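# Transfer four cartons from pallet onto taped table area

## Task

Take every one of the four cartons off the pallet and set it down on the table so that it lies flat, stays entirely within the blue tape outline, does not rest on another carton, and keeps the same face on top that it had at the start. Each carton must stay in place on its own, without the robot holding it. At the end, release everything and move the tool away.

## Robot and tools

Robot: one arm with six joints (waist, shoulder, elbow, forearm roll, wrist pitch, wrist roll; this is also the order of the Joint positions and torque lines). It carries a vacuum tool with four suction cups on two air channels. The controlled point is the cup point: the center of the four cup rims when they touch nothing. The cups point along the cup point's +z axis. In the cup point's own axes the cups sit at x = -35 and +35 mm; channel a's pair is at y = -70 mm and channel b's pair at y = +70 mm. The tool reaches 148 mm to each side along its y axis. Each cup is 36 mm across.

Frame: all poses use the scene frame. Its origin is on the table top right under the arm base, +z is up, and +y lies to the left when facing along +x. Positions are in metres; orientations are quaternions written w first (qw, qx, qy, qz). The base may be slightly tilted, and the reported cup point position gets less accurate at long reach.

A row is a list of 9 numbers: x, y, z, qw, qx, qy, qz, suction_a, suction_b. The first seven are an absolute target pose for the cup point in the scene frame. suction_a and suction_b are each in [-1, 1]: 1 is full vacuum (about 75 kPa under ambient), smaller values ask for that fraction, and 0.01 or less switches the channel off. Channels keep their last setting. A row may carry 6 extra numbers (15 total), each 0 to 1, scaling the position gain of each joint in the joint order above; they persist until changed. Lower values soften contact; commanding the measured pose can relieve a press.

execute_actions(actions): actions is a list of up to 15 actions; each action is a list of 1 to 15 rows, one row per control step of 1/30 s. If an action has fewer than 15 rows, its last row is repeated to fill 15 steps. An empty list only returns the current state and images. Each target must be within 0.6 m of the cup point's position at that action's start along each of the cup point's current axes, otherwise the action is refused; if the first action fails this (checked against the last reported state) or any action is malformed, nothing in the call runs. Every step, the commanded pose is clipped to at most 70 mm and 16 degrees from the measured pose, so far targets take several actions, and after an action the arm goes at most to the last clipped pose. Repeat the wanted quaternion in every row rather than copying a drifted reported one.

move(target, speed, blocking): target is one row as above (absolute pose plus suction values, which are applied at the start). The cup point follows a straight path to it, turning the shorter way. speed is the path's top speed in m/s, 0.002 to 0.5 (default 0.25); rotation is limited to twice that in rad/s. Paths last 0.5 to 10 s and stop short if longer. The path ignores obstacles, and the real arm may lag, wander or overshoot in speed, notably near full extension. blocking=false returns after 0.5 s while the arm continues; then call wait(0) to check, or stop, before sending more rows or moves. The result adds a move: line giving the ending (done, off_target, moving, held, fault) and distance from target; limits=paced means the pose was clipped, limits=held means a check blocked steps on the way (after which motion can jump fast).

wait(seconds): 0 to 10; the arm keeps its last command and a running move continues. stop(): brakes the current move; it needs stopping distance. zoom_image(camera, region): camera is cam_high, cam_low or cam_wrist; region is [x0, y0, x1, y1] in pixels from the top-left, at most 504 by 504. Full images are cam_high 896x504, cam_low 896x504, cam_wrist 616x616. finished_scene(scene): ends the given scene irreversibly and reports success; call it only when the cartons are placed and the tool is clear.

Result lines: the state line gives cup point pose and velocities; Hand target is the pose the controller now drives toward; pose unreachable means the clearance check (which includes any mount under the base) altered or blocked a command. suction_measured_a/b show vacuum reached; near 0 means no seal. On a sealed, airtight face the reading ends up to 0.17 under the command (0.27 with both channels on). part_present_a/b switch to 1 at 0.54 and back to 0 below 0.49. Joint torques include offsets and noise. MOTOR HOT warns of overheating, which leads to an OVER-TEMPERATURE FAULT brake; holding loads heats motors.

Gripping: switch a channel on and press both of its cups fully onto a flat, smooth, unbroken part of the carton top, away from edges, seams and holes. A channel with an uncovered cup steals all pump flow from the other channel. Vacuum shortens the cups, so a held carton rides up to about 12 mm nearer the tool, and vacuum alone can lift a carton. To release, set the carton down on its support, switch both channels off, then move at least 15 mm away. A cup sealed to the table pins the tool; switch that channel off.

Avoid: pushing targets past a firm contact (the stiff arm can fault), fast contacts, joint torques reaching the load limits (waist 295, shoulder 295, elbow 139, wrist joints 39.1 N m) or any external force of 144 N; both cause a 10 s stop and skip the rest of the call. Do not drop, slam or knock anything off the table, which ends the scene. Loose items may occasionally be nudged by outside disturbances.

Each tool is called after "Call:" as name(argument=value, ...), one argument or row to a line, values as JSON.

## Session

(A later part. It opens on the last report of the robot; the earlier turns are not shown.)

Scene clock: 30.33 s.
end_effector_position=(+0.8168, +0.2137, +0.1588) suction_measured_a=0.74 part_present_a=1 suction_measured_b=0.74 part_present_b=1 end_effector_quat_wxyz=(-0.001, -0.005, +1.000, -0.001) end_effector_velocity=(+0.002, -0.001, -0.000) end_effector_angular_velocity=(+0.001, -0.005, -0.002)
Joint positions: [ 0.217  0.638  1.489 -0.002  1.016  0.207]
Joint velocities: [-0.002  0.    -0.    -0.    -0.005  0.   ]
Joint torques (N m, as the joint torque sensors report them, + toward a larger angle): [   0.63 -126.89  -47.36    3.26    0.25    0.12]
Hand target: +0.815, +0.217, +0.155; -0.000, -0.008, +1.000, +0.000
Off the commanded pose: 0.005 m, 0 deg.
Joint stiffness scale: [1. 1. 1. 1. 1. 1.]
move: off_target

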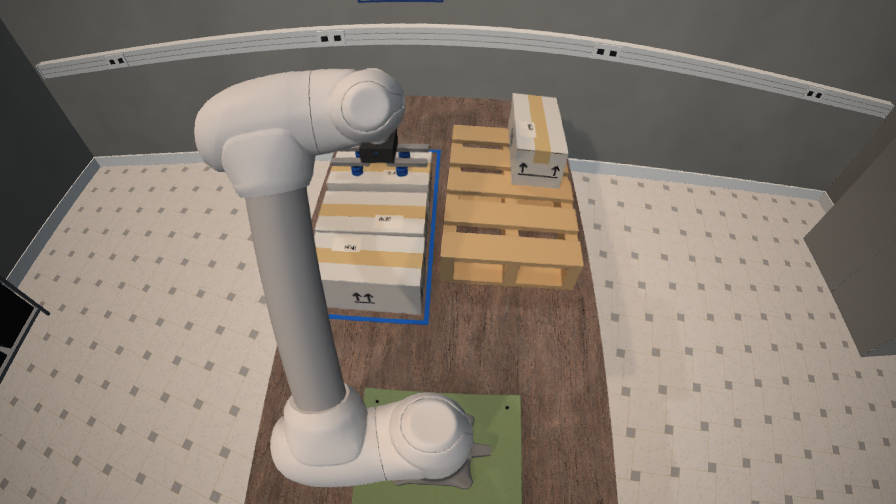

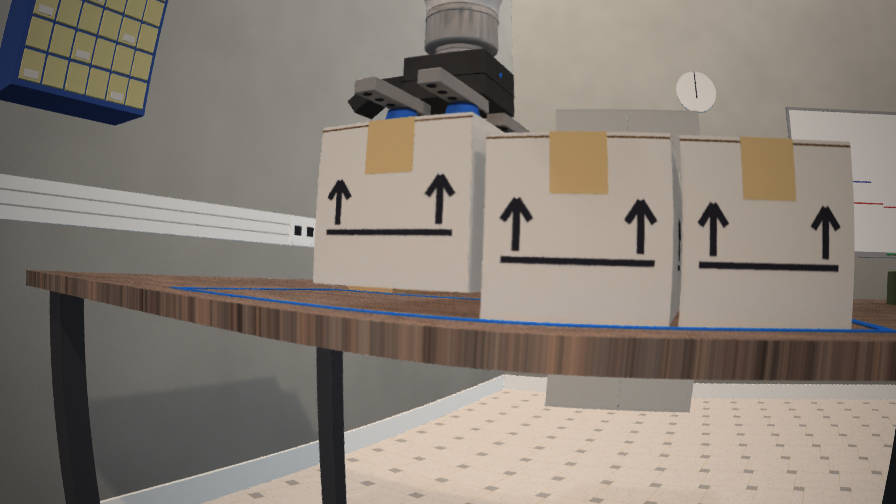

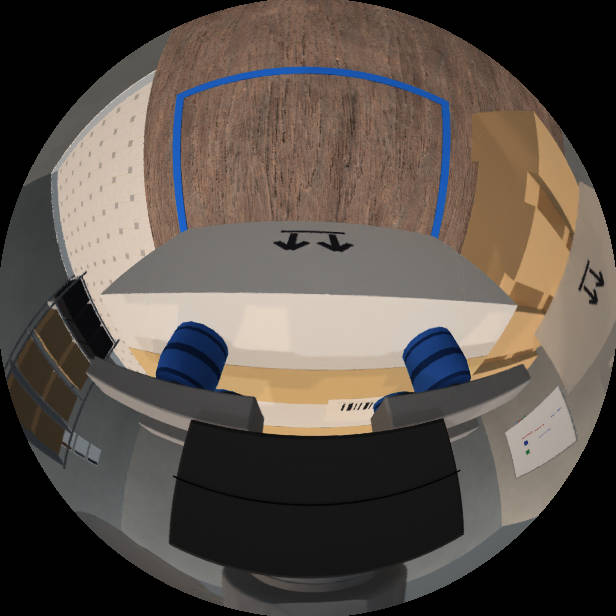

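Call:
move(
  target=[0.815,0.219,0.133,0,-0.008,1,0,1,1],
  speed=0.03,
)

Call:
execute_actions(
  actions=[
    [[0.817,0.215,0.141,0,-0.005,1,0,0,0]],
  ],
)

Call:
move(
  target=[0.815,0.19,0.24,0,0,1,0,0,0],
  speed=0.4,
)

Call:
move(
  target=[0.951,-0.287,0.31,0,0.718,0.696,0,0,0],
  speed=0.5,
)

Call:
move(
  target=[0.951,-0.287,0.257,0,0.718,0.696,0,1,1],
  speed=0.05,
)

Call:
move(
  target=[0.951,-0.287,0.31,0,0.718,0.696,0,1,1],
  speed=0.1,
)

Call:
move(
  target=[0.99,0.219,0.33,0,-0.008,1,0,1,1],
  speed=0.5,
)

Call:
move(
  target=[0.99,0.219,0.155,0,-0.008,1,0,1,1],
  speed=0.2,
)

Scene clock: 32.37 s.
end_effector_position=(+0.8179, +0.2156, +0.1383) suction_measured_a=0.74 part_present_a=1 suction_measured_b=0.74 part_present_b=1 end_effector_quat_wxyz=(+0.000, -0.006, +1.000, -0.001) end_effector_velocity=(+0.001, +0.000, +0.000) end_effector_angular_velocity=(+0.000, -0.002, -0.000)
Joint positions: [ 0.219  0.658  1.498 -0.002  0.986  0.207]
Joint velocities: [ 0.     0.    -0.001  0.    -0.002  0.   ]
Joint torques (N m, as the joint torque sensors report them, + toward a larger angle): [   2.43 -122.69  -44.8     2.42    0.31    0.56]
Hand target: +0.815, +0.219, +0.133; -0.000, -0.008, +1.000, -0.000
Off the commanded pose: 0.007 m, 0 deg.
Joint stiffness scale: [1. 1. 1. 1. 1. 1.]
move: off_target

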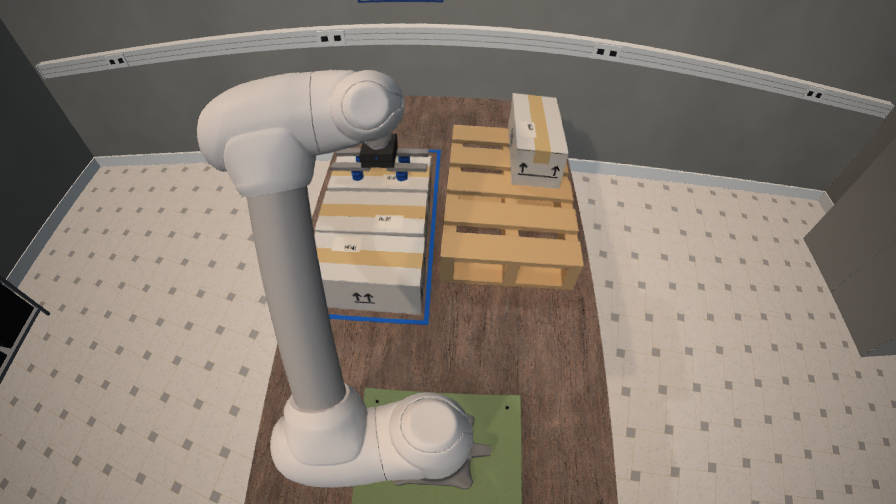

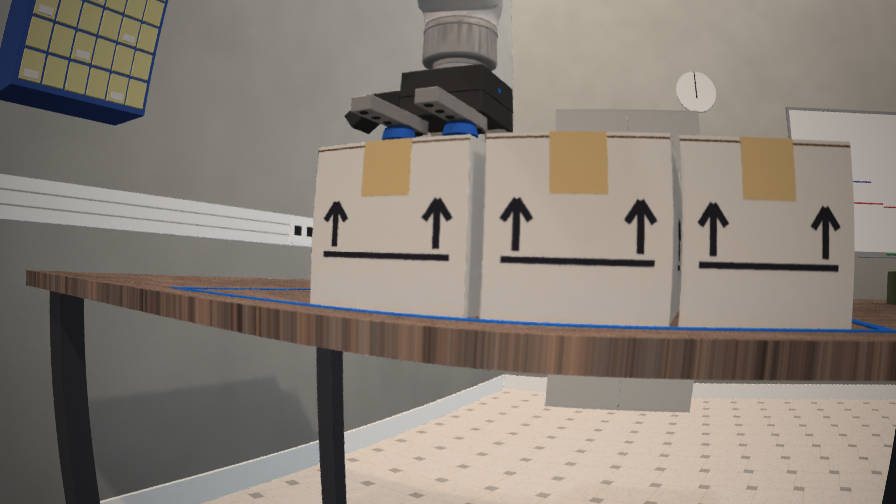

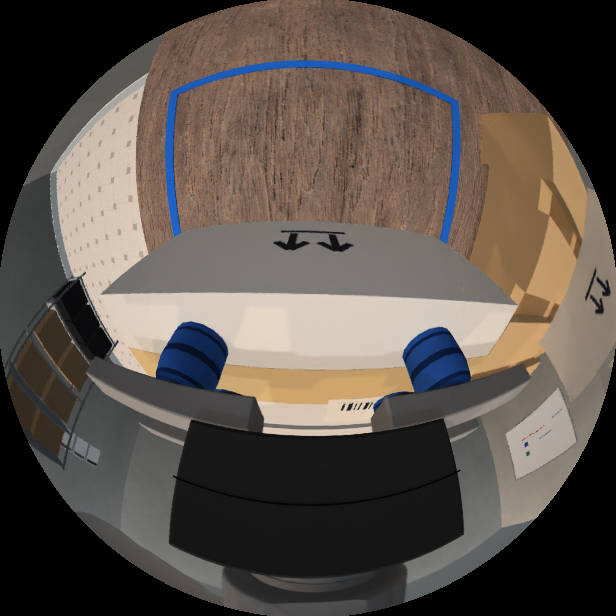

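Scene clock: 32.87 s.
end_effector_position=(+0.8184, +0.2157, +0.1447) suction_measured_a=0.00 part_present_a=0 suction_measured_b=0.00 part_present_b=0 end_effector_quat_wxyz=(+0.004, -0.006, +1.000, -0.000) end_effector_velocity=(-0.000, +0.001, +0.000) end_effector_angular_velocity=(+0.000, -0.000, +0.001)
Joint positions: [ 0.219  0.65   1.498 -0.002  0.986  0.207]
Joint velocities: [ 0.001 -0.    -0.     0.     0.    -0.   ]
Joint torques (N m, as the joint torque sensors report them, + toward a larger angle): [  1.2  -86.34 -30.67   3.58  -2.06   0.53]
Hand target: +0.817, +0.215, +0.141; +0.000, -0.005, +1.000, -0.000
Off the commanded pose: 0.004 m, 0 deg.
Joint stiffness scale: [1. 1. 1. 1. 1. 1.]

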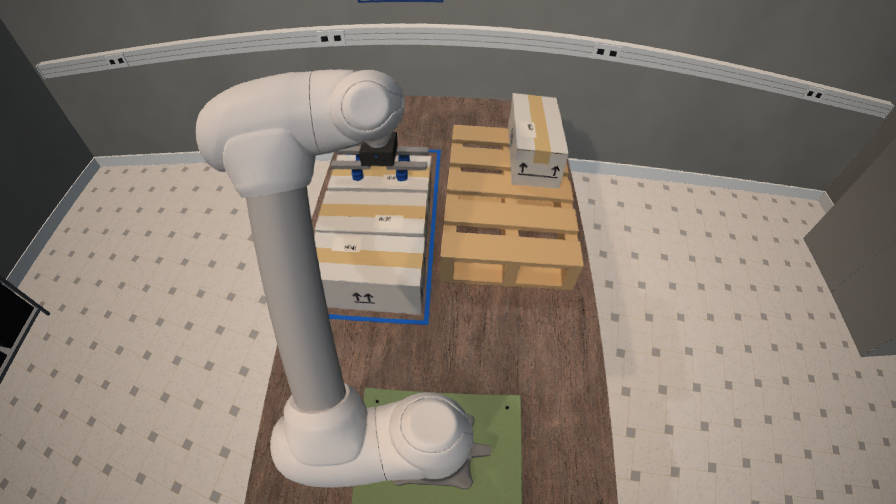

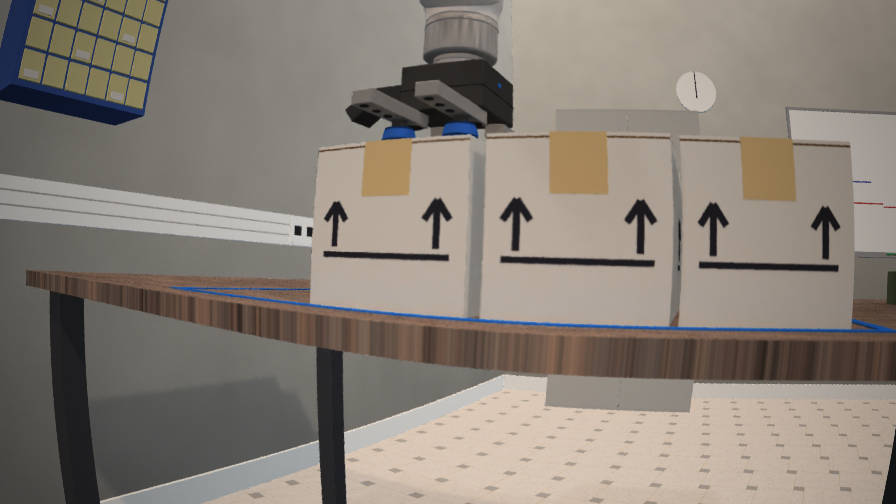

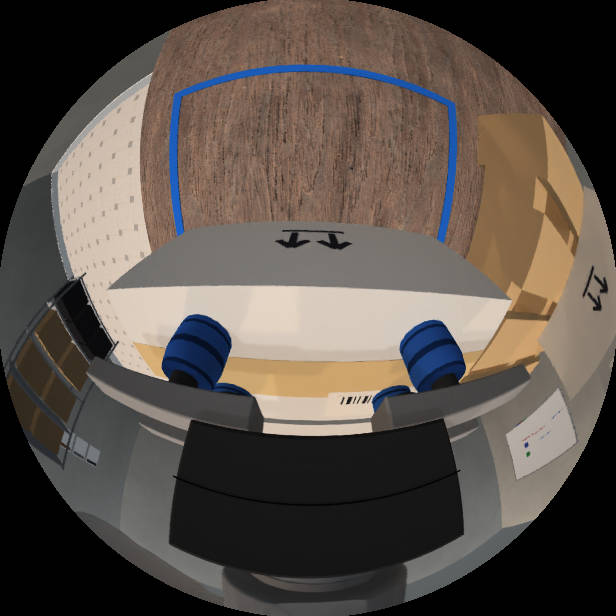

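Scene clock: 33.67 s.
end_effector_position=(+0.8135, +0.1926, +0.2359) suction_measured_a=0.00 part_present_a=0 suction_measured_b=0.00 part_present_b=0 end_effector_quat_wxyz=(+0.001, -0.001, +1.000, -0.001) end_effector_velocity=(-0.001, +0.000, +0.000) end_effector_angular_velocity=(-0.001, +0.003, +0.000)
Joint positions: [ 0.193  0.565  1.458 -0.002  1.117  0.192]
Joint velocities: [ 0.    -0.    -0.     0.     0.003 -0.   ]
Joint torques (N m, as the joint torque sensors report them, + toward a larger angle): [   1.31 -104.79  -43.12    4.09    0.67    0.02]
Hand target: +0.815, +0.190, +0.240; +0.000, +0.000, +1.000, -0.000
Off the commanded pose: 0.005 m, 0 deg.
Joint stiffness scale: [1. 1. 1. 1. 1. 1.]
move: off_target

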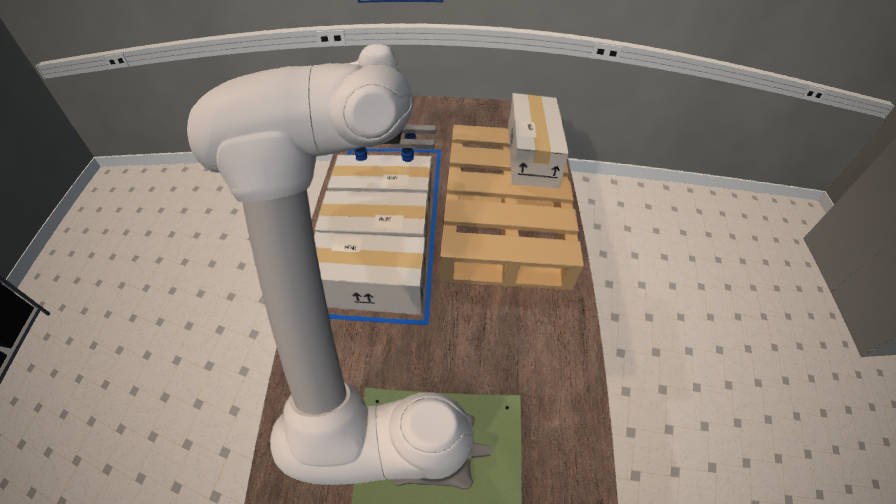

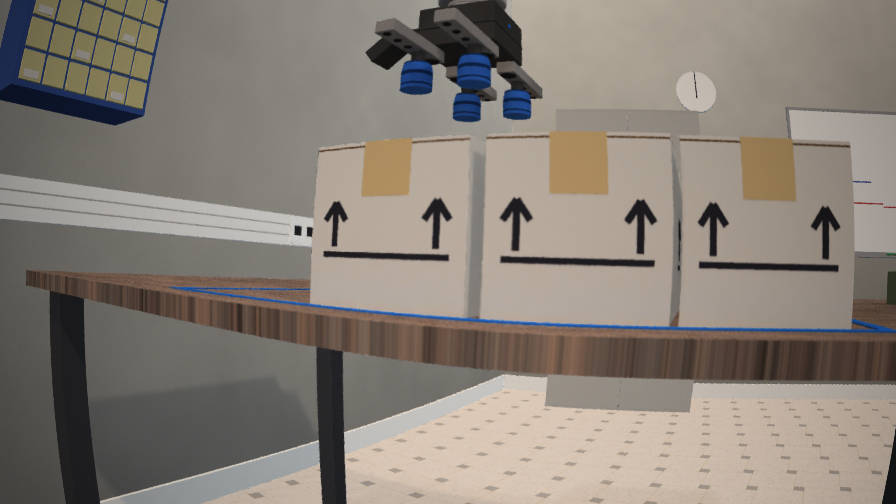

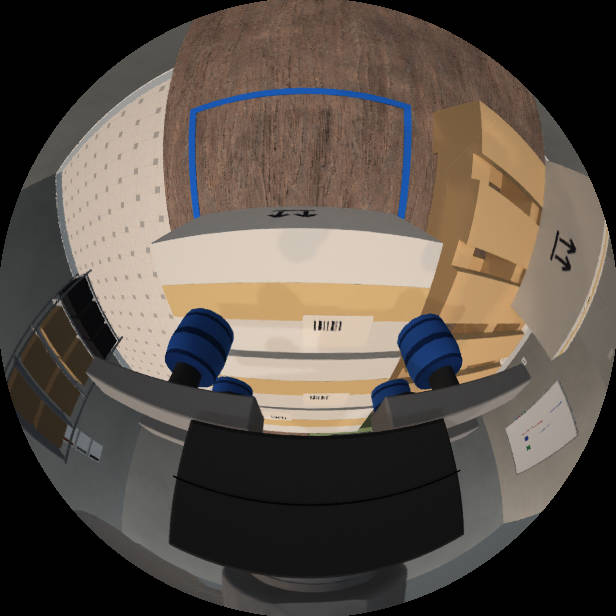

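Scene clock: 35.83 s.
end_effector_position=(+0.9523, -0.2837, +0.3076) suction_measured_a=0.00 part_present_a=0 suction_measured_b=0.00 part_present_b=0 end_effector_quat_wxyz=(+0.002, +0.715, +0.699, -0.000) end_effector_velocity=(-0.000, -0.002, +0.002) end_effector_angular_velocity=(+0.000, +0.000, -0.005)
Joint positions: [-0.322  0.789  0.936 -0.002  1.414  1.271]
Joint velocities: [-0.002  0.    -0.004 -0.     0.004  0.004]
Joint torques (N m, as the joint torque sensors report them, + toward a larger angle): [   4.22 -129.22  -46.01    4.53    0.55    0.45]
Hand target: +0.952, -0.287, +0.310; -0.000, +0.718, +0.696, -0.000
Off the commanded pose: 0.004 m, 0 deg.
Joint stiffness scale: [1. 1. 1. 1. 1. 1.]
move: off_target

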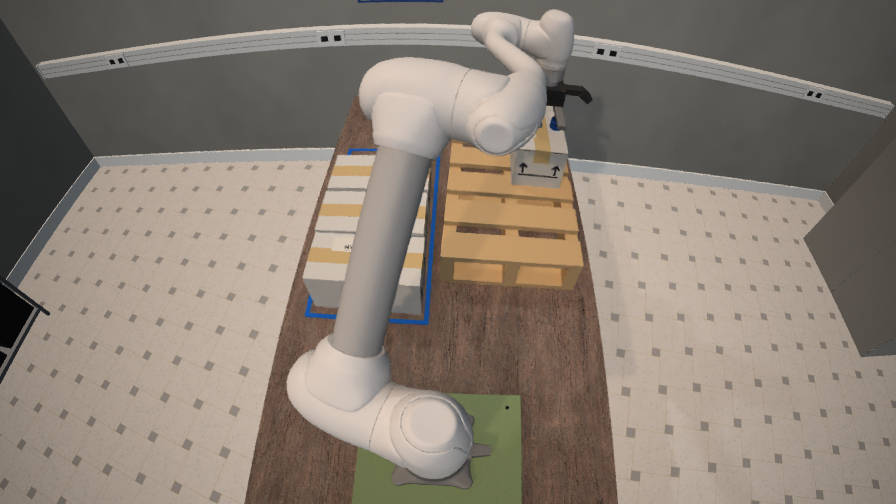

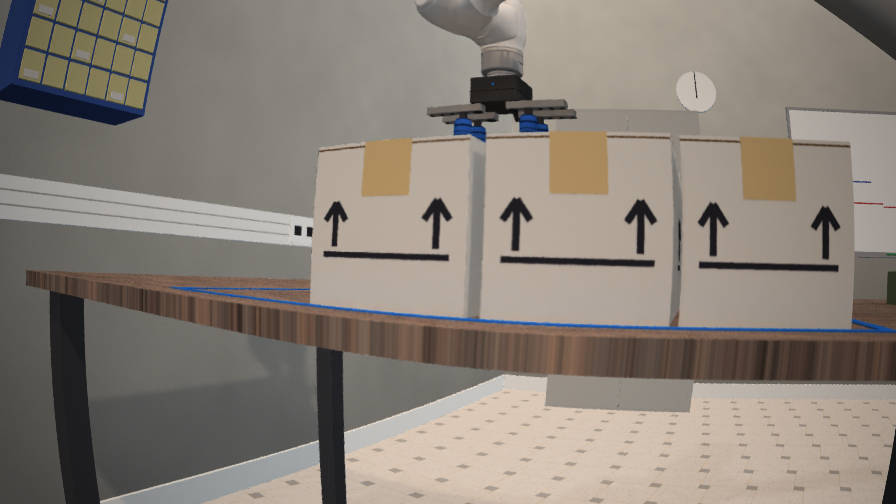

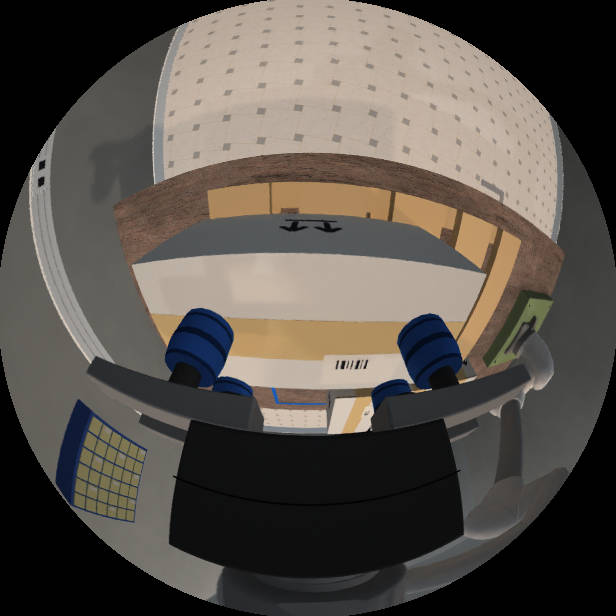

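Scene clock: 37.30 s.
end_effector_position=(+0.9523, -0.2838, +0.2625) suction_measured_a=0.53 part_present_a=0 suction_measured_b=0.53 part_present_b=0 end_effector_quat_wxyz=(+0.001, +0.715, +0.699, -0.001) end_effector_velocity=(+0.003, +0.001, -0.001) end_effector_angular_velocity=(-0.003, -0.009, +0.002)
Joint positions: [-0.323  0.807  0.985 -0.002  1.349  1.271]
Joint velocities: [ 0.002 -0.     0.002 -0.    -0.012  0.   ]
Joint torques (N m, as the joint torque sensors report them, + toward a larger angle): [   2.29 -130.03  -46.43    3.33    1.55    0.38]
Hand target: +0.951, -0.287, +0.257; -0.000, +0.718, +0.696, -0.000
Off the commanded pose: 0.007 m, 0 deg.
Joint stiffness scale: [1. 1. 1. 1. 1. 1.]
move: off_target

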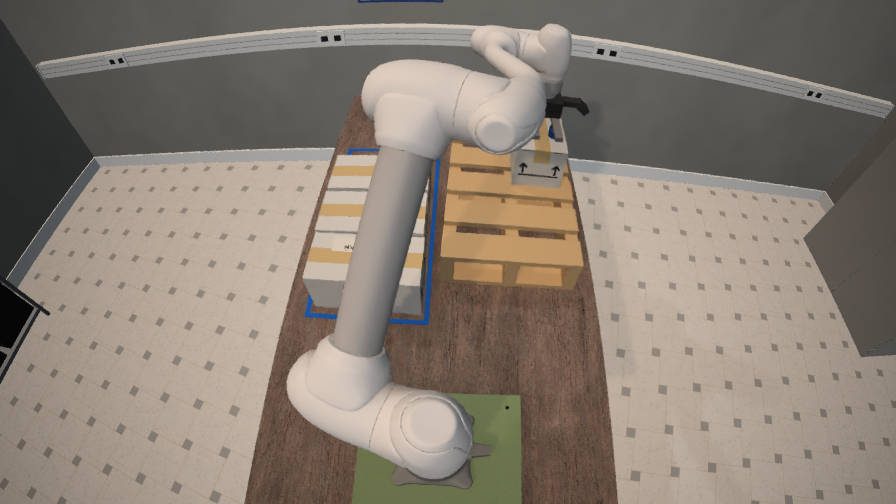

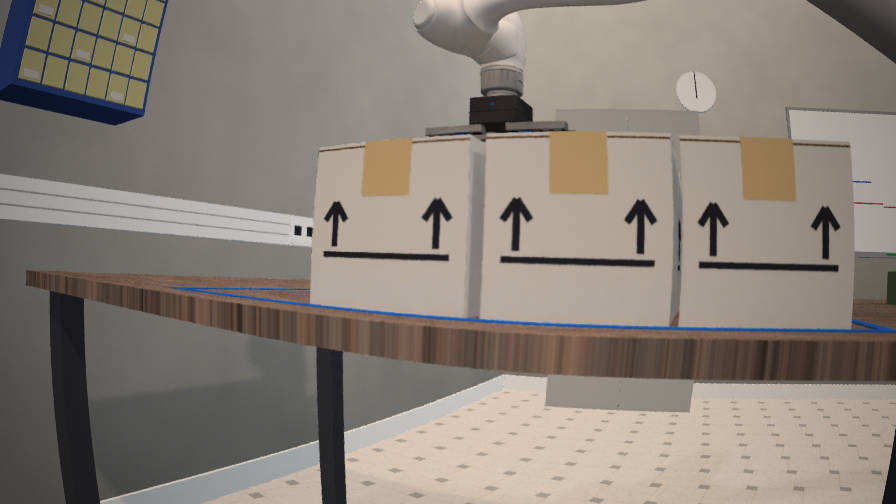

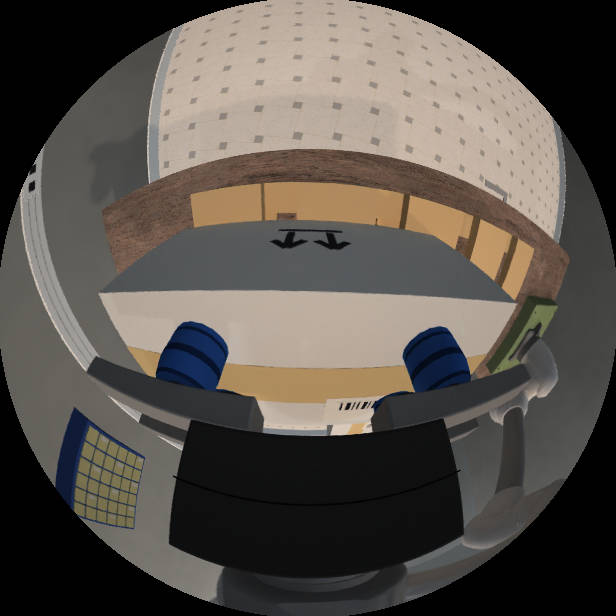

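Scene clock: 38.13 s.
end_effector_position=(+0.9520, -0.2838, +0.3053) suction_measured_a=0.73 part_present_a=1 suction_measured_b=0.73 part_present_b=1 end_effector_quat_wxyz=(+0.001, +0.716, +0.699, -0.001) end_effector_velocity=(-0.001, +0.002, +0.000) end_effector_angular_velocity=(+0.001, +0.004, +0.001)
Joint positions: [-0.323  0.79   0.938 -0.002  1.412  1.271]
Joint velocities: [ 0.001 -0.     0.     0.     0.004  0.   ]
Joint torques (N m, as the joint torque sensors report them, + toward a larger angle): [  -1.1  -152.23  -59.01    4.2    -0.27    0.42]
Hand target: +0.951, -0.287, +0.310; +0.000, +0.718, +0.696, +0.000
Off the commanded pose: 0.006 m, 0 deg.
Joint stiffness scale: [1. 1. 1. 1. 1. 1.]
move: off_target

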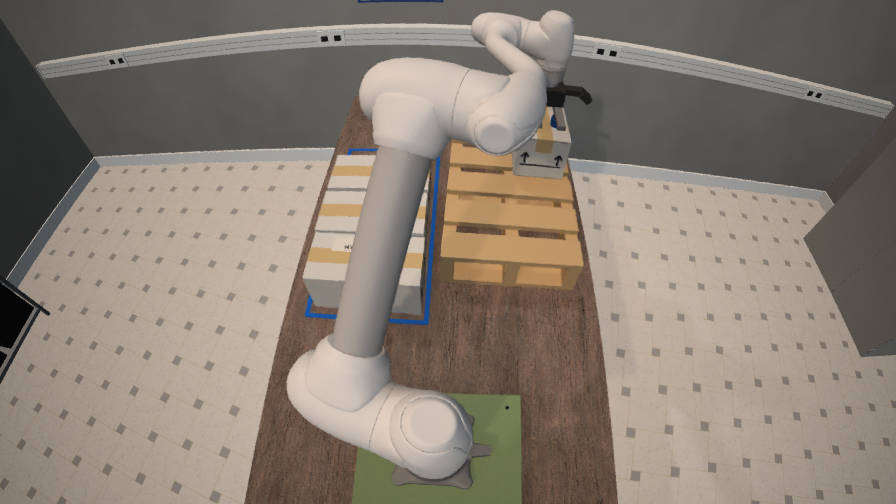

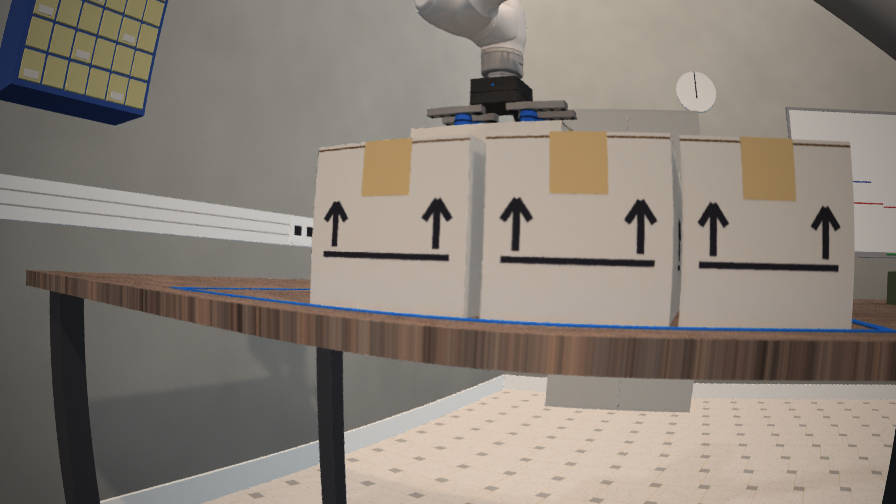

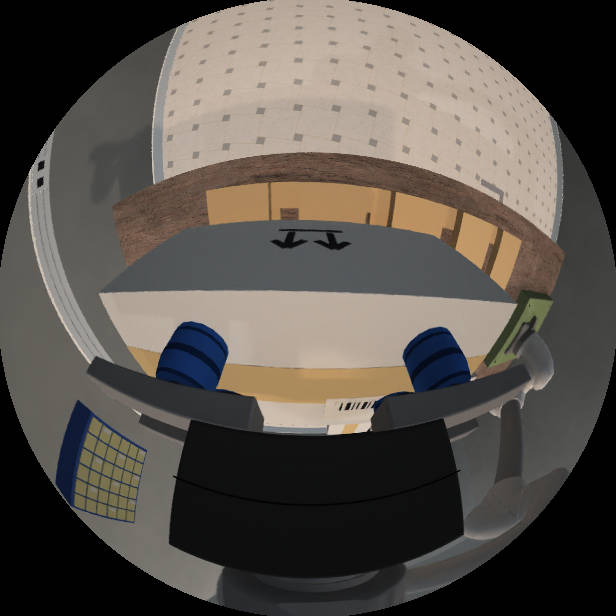

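Scene clock: 40.27 s.
end_effector_position=(+0.9902, +0.2152, +0.3277) suction_measured_a=0.74 part_present_a=1 suction_measured_b=0.74 part_present_b=1 end_effector_quat_wxyz=(+0.002, -0.004, +1.000, -0.001) end_effector_velocity=(+0.000, -0.000, +0.001) end_effector_angular_velocity=(-0.000, +0.002, +0.006)
Joint positions: [ 0.182  0.824  0.836 -0.002  1.477  0.172]
Joint velocities: [-0.     0.001 -0.005 -0.     0.005 -0.006]
Joint torques (N m, as the joint torque sensors report them, + toward a larger angle): [  -1.04 -156.24  -60.4     3.72    0.44    0.34]
Hand target: +0.989, +0.219, +0.330; +0.000, -0.008, +1.000, -0.000
Off the commanded pose: 0.004 m, 0 deg.
Joint stiffness scale: [1. 1. 1. 1. 1. 1.]
move: off_target

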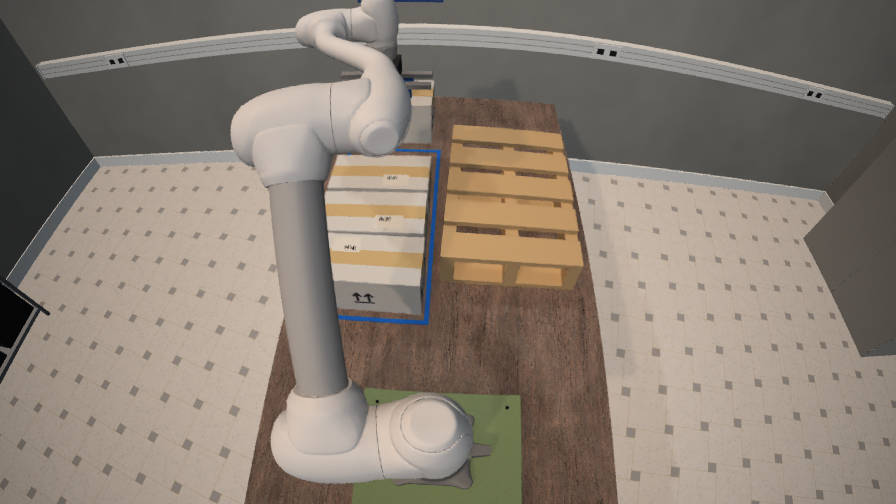

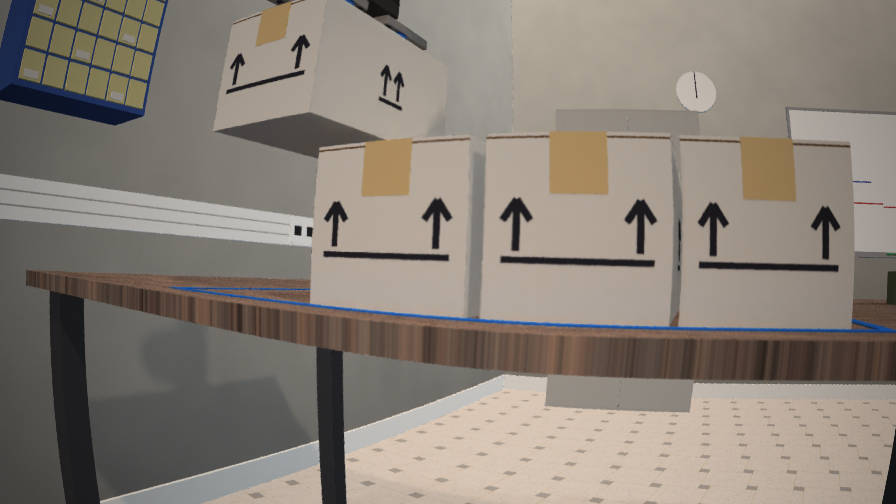

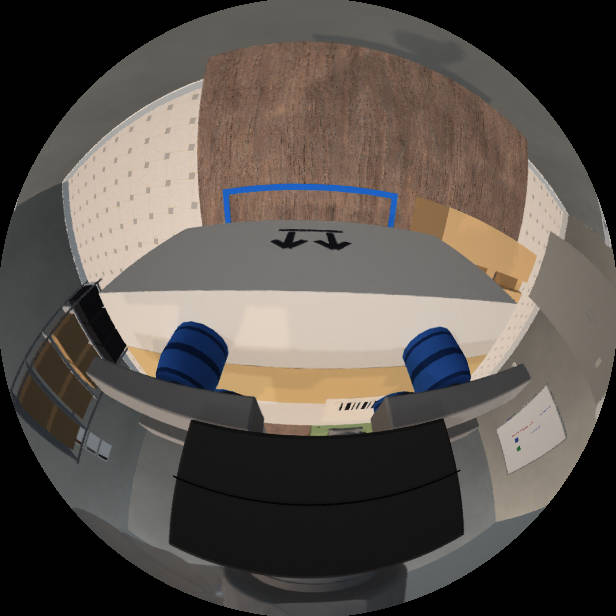

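Scene clock: 41.53 s.
end_effector_position=(+0.9909, +0.2154, +0.1586) suction_measured_a=0.74 part_present_a=1 suction_measured_b=0.74 part_present_b=1 end_effector_quat_wxyz=(-0.001, -0.005, +1.000, -0.001) end_effector_velocity=(+0.001, +0.001, +0.000) end_effector_angular_velocity=(+0.001, -0.005, +0.001)
Joint positions: [ 0.182  0.9    1.003 -0.002  1.241  0.171]
Joint velocities: [ 0.001 -0.     0.     0.    -0.005 -0.   ]
Joint torques (N m, as the joint torque sensors report them, + toward a larger angle): [   0.49 -159.55  -55.71    3.84    0.2     0.29]
Hand target: +0.990, +0.219, +0.155; -0.000, -0.008, +1.000, +0.000
Off the commanded pose: 0.005 m, 0 deg.
Joint stiffness scale: [1. 1. 1. 1. 1. 1.]
move: off_target

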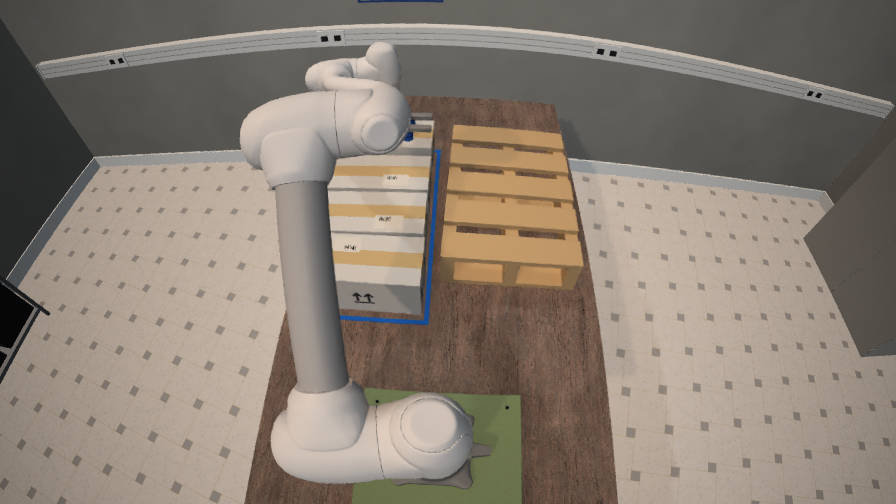

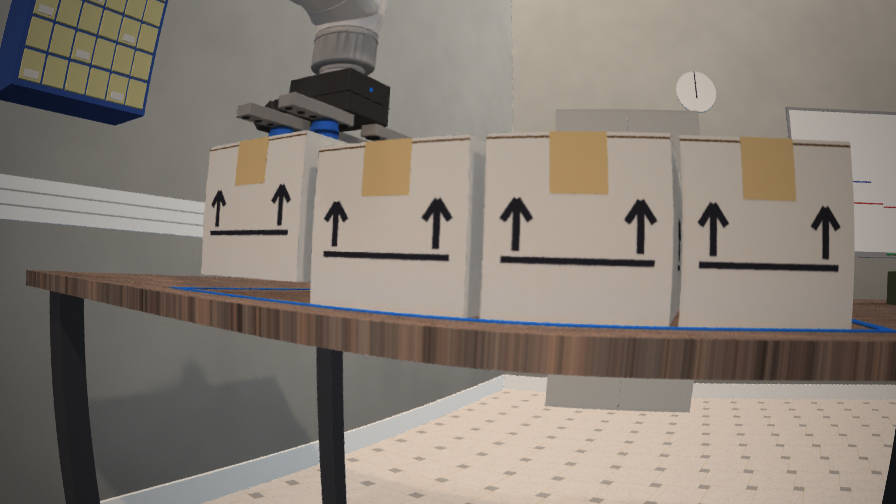

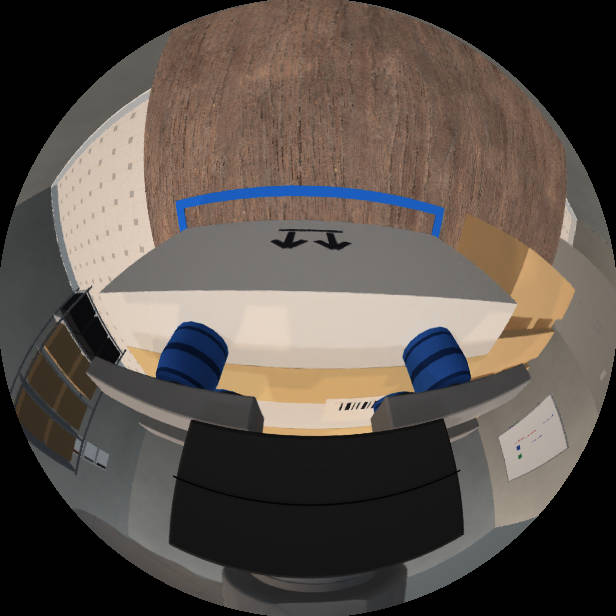

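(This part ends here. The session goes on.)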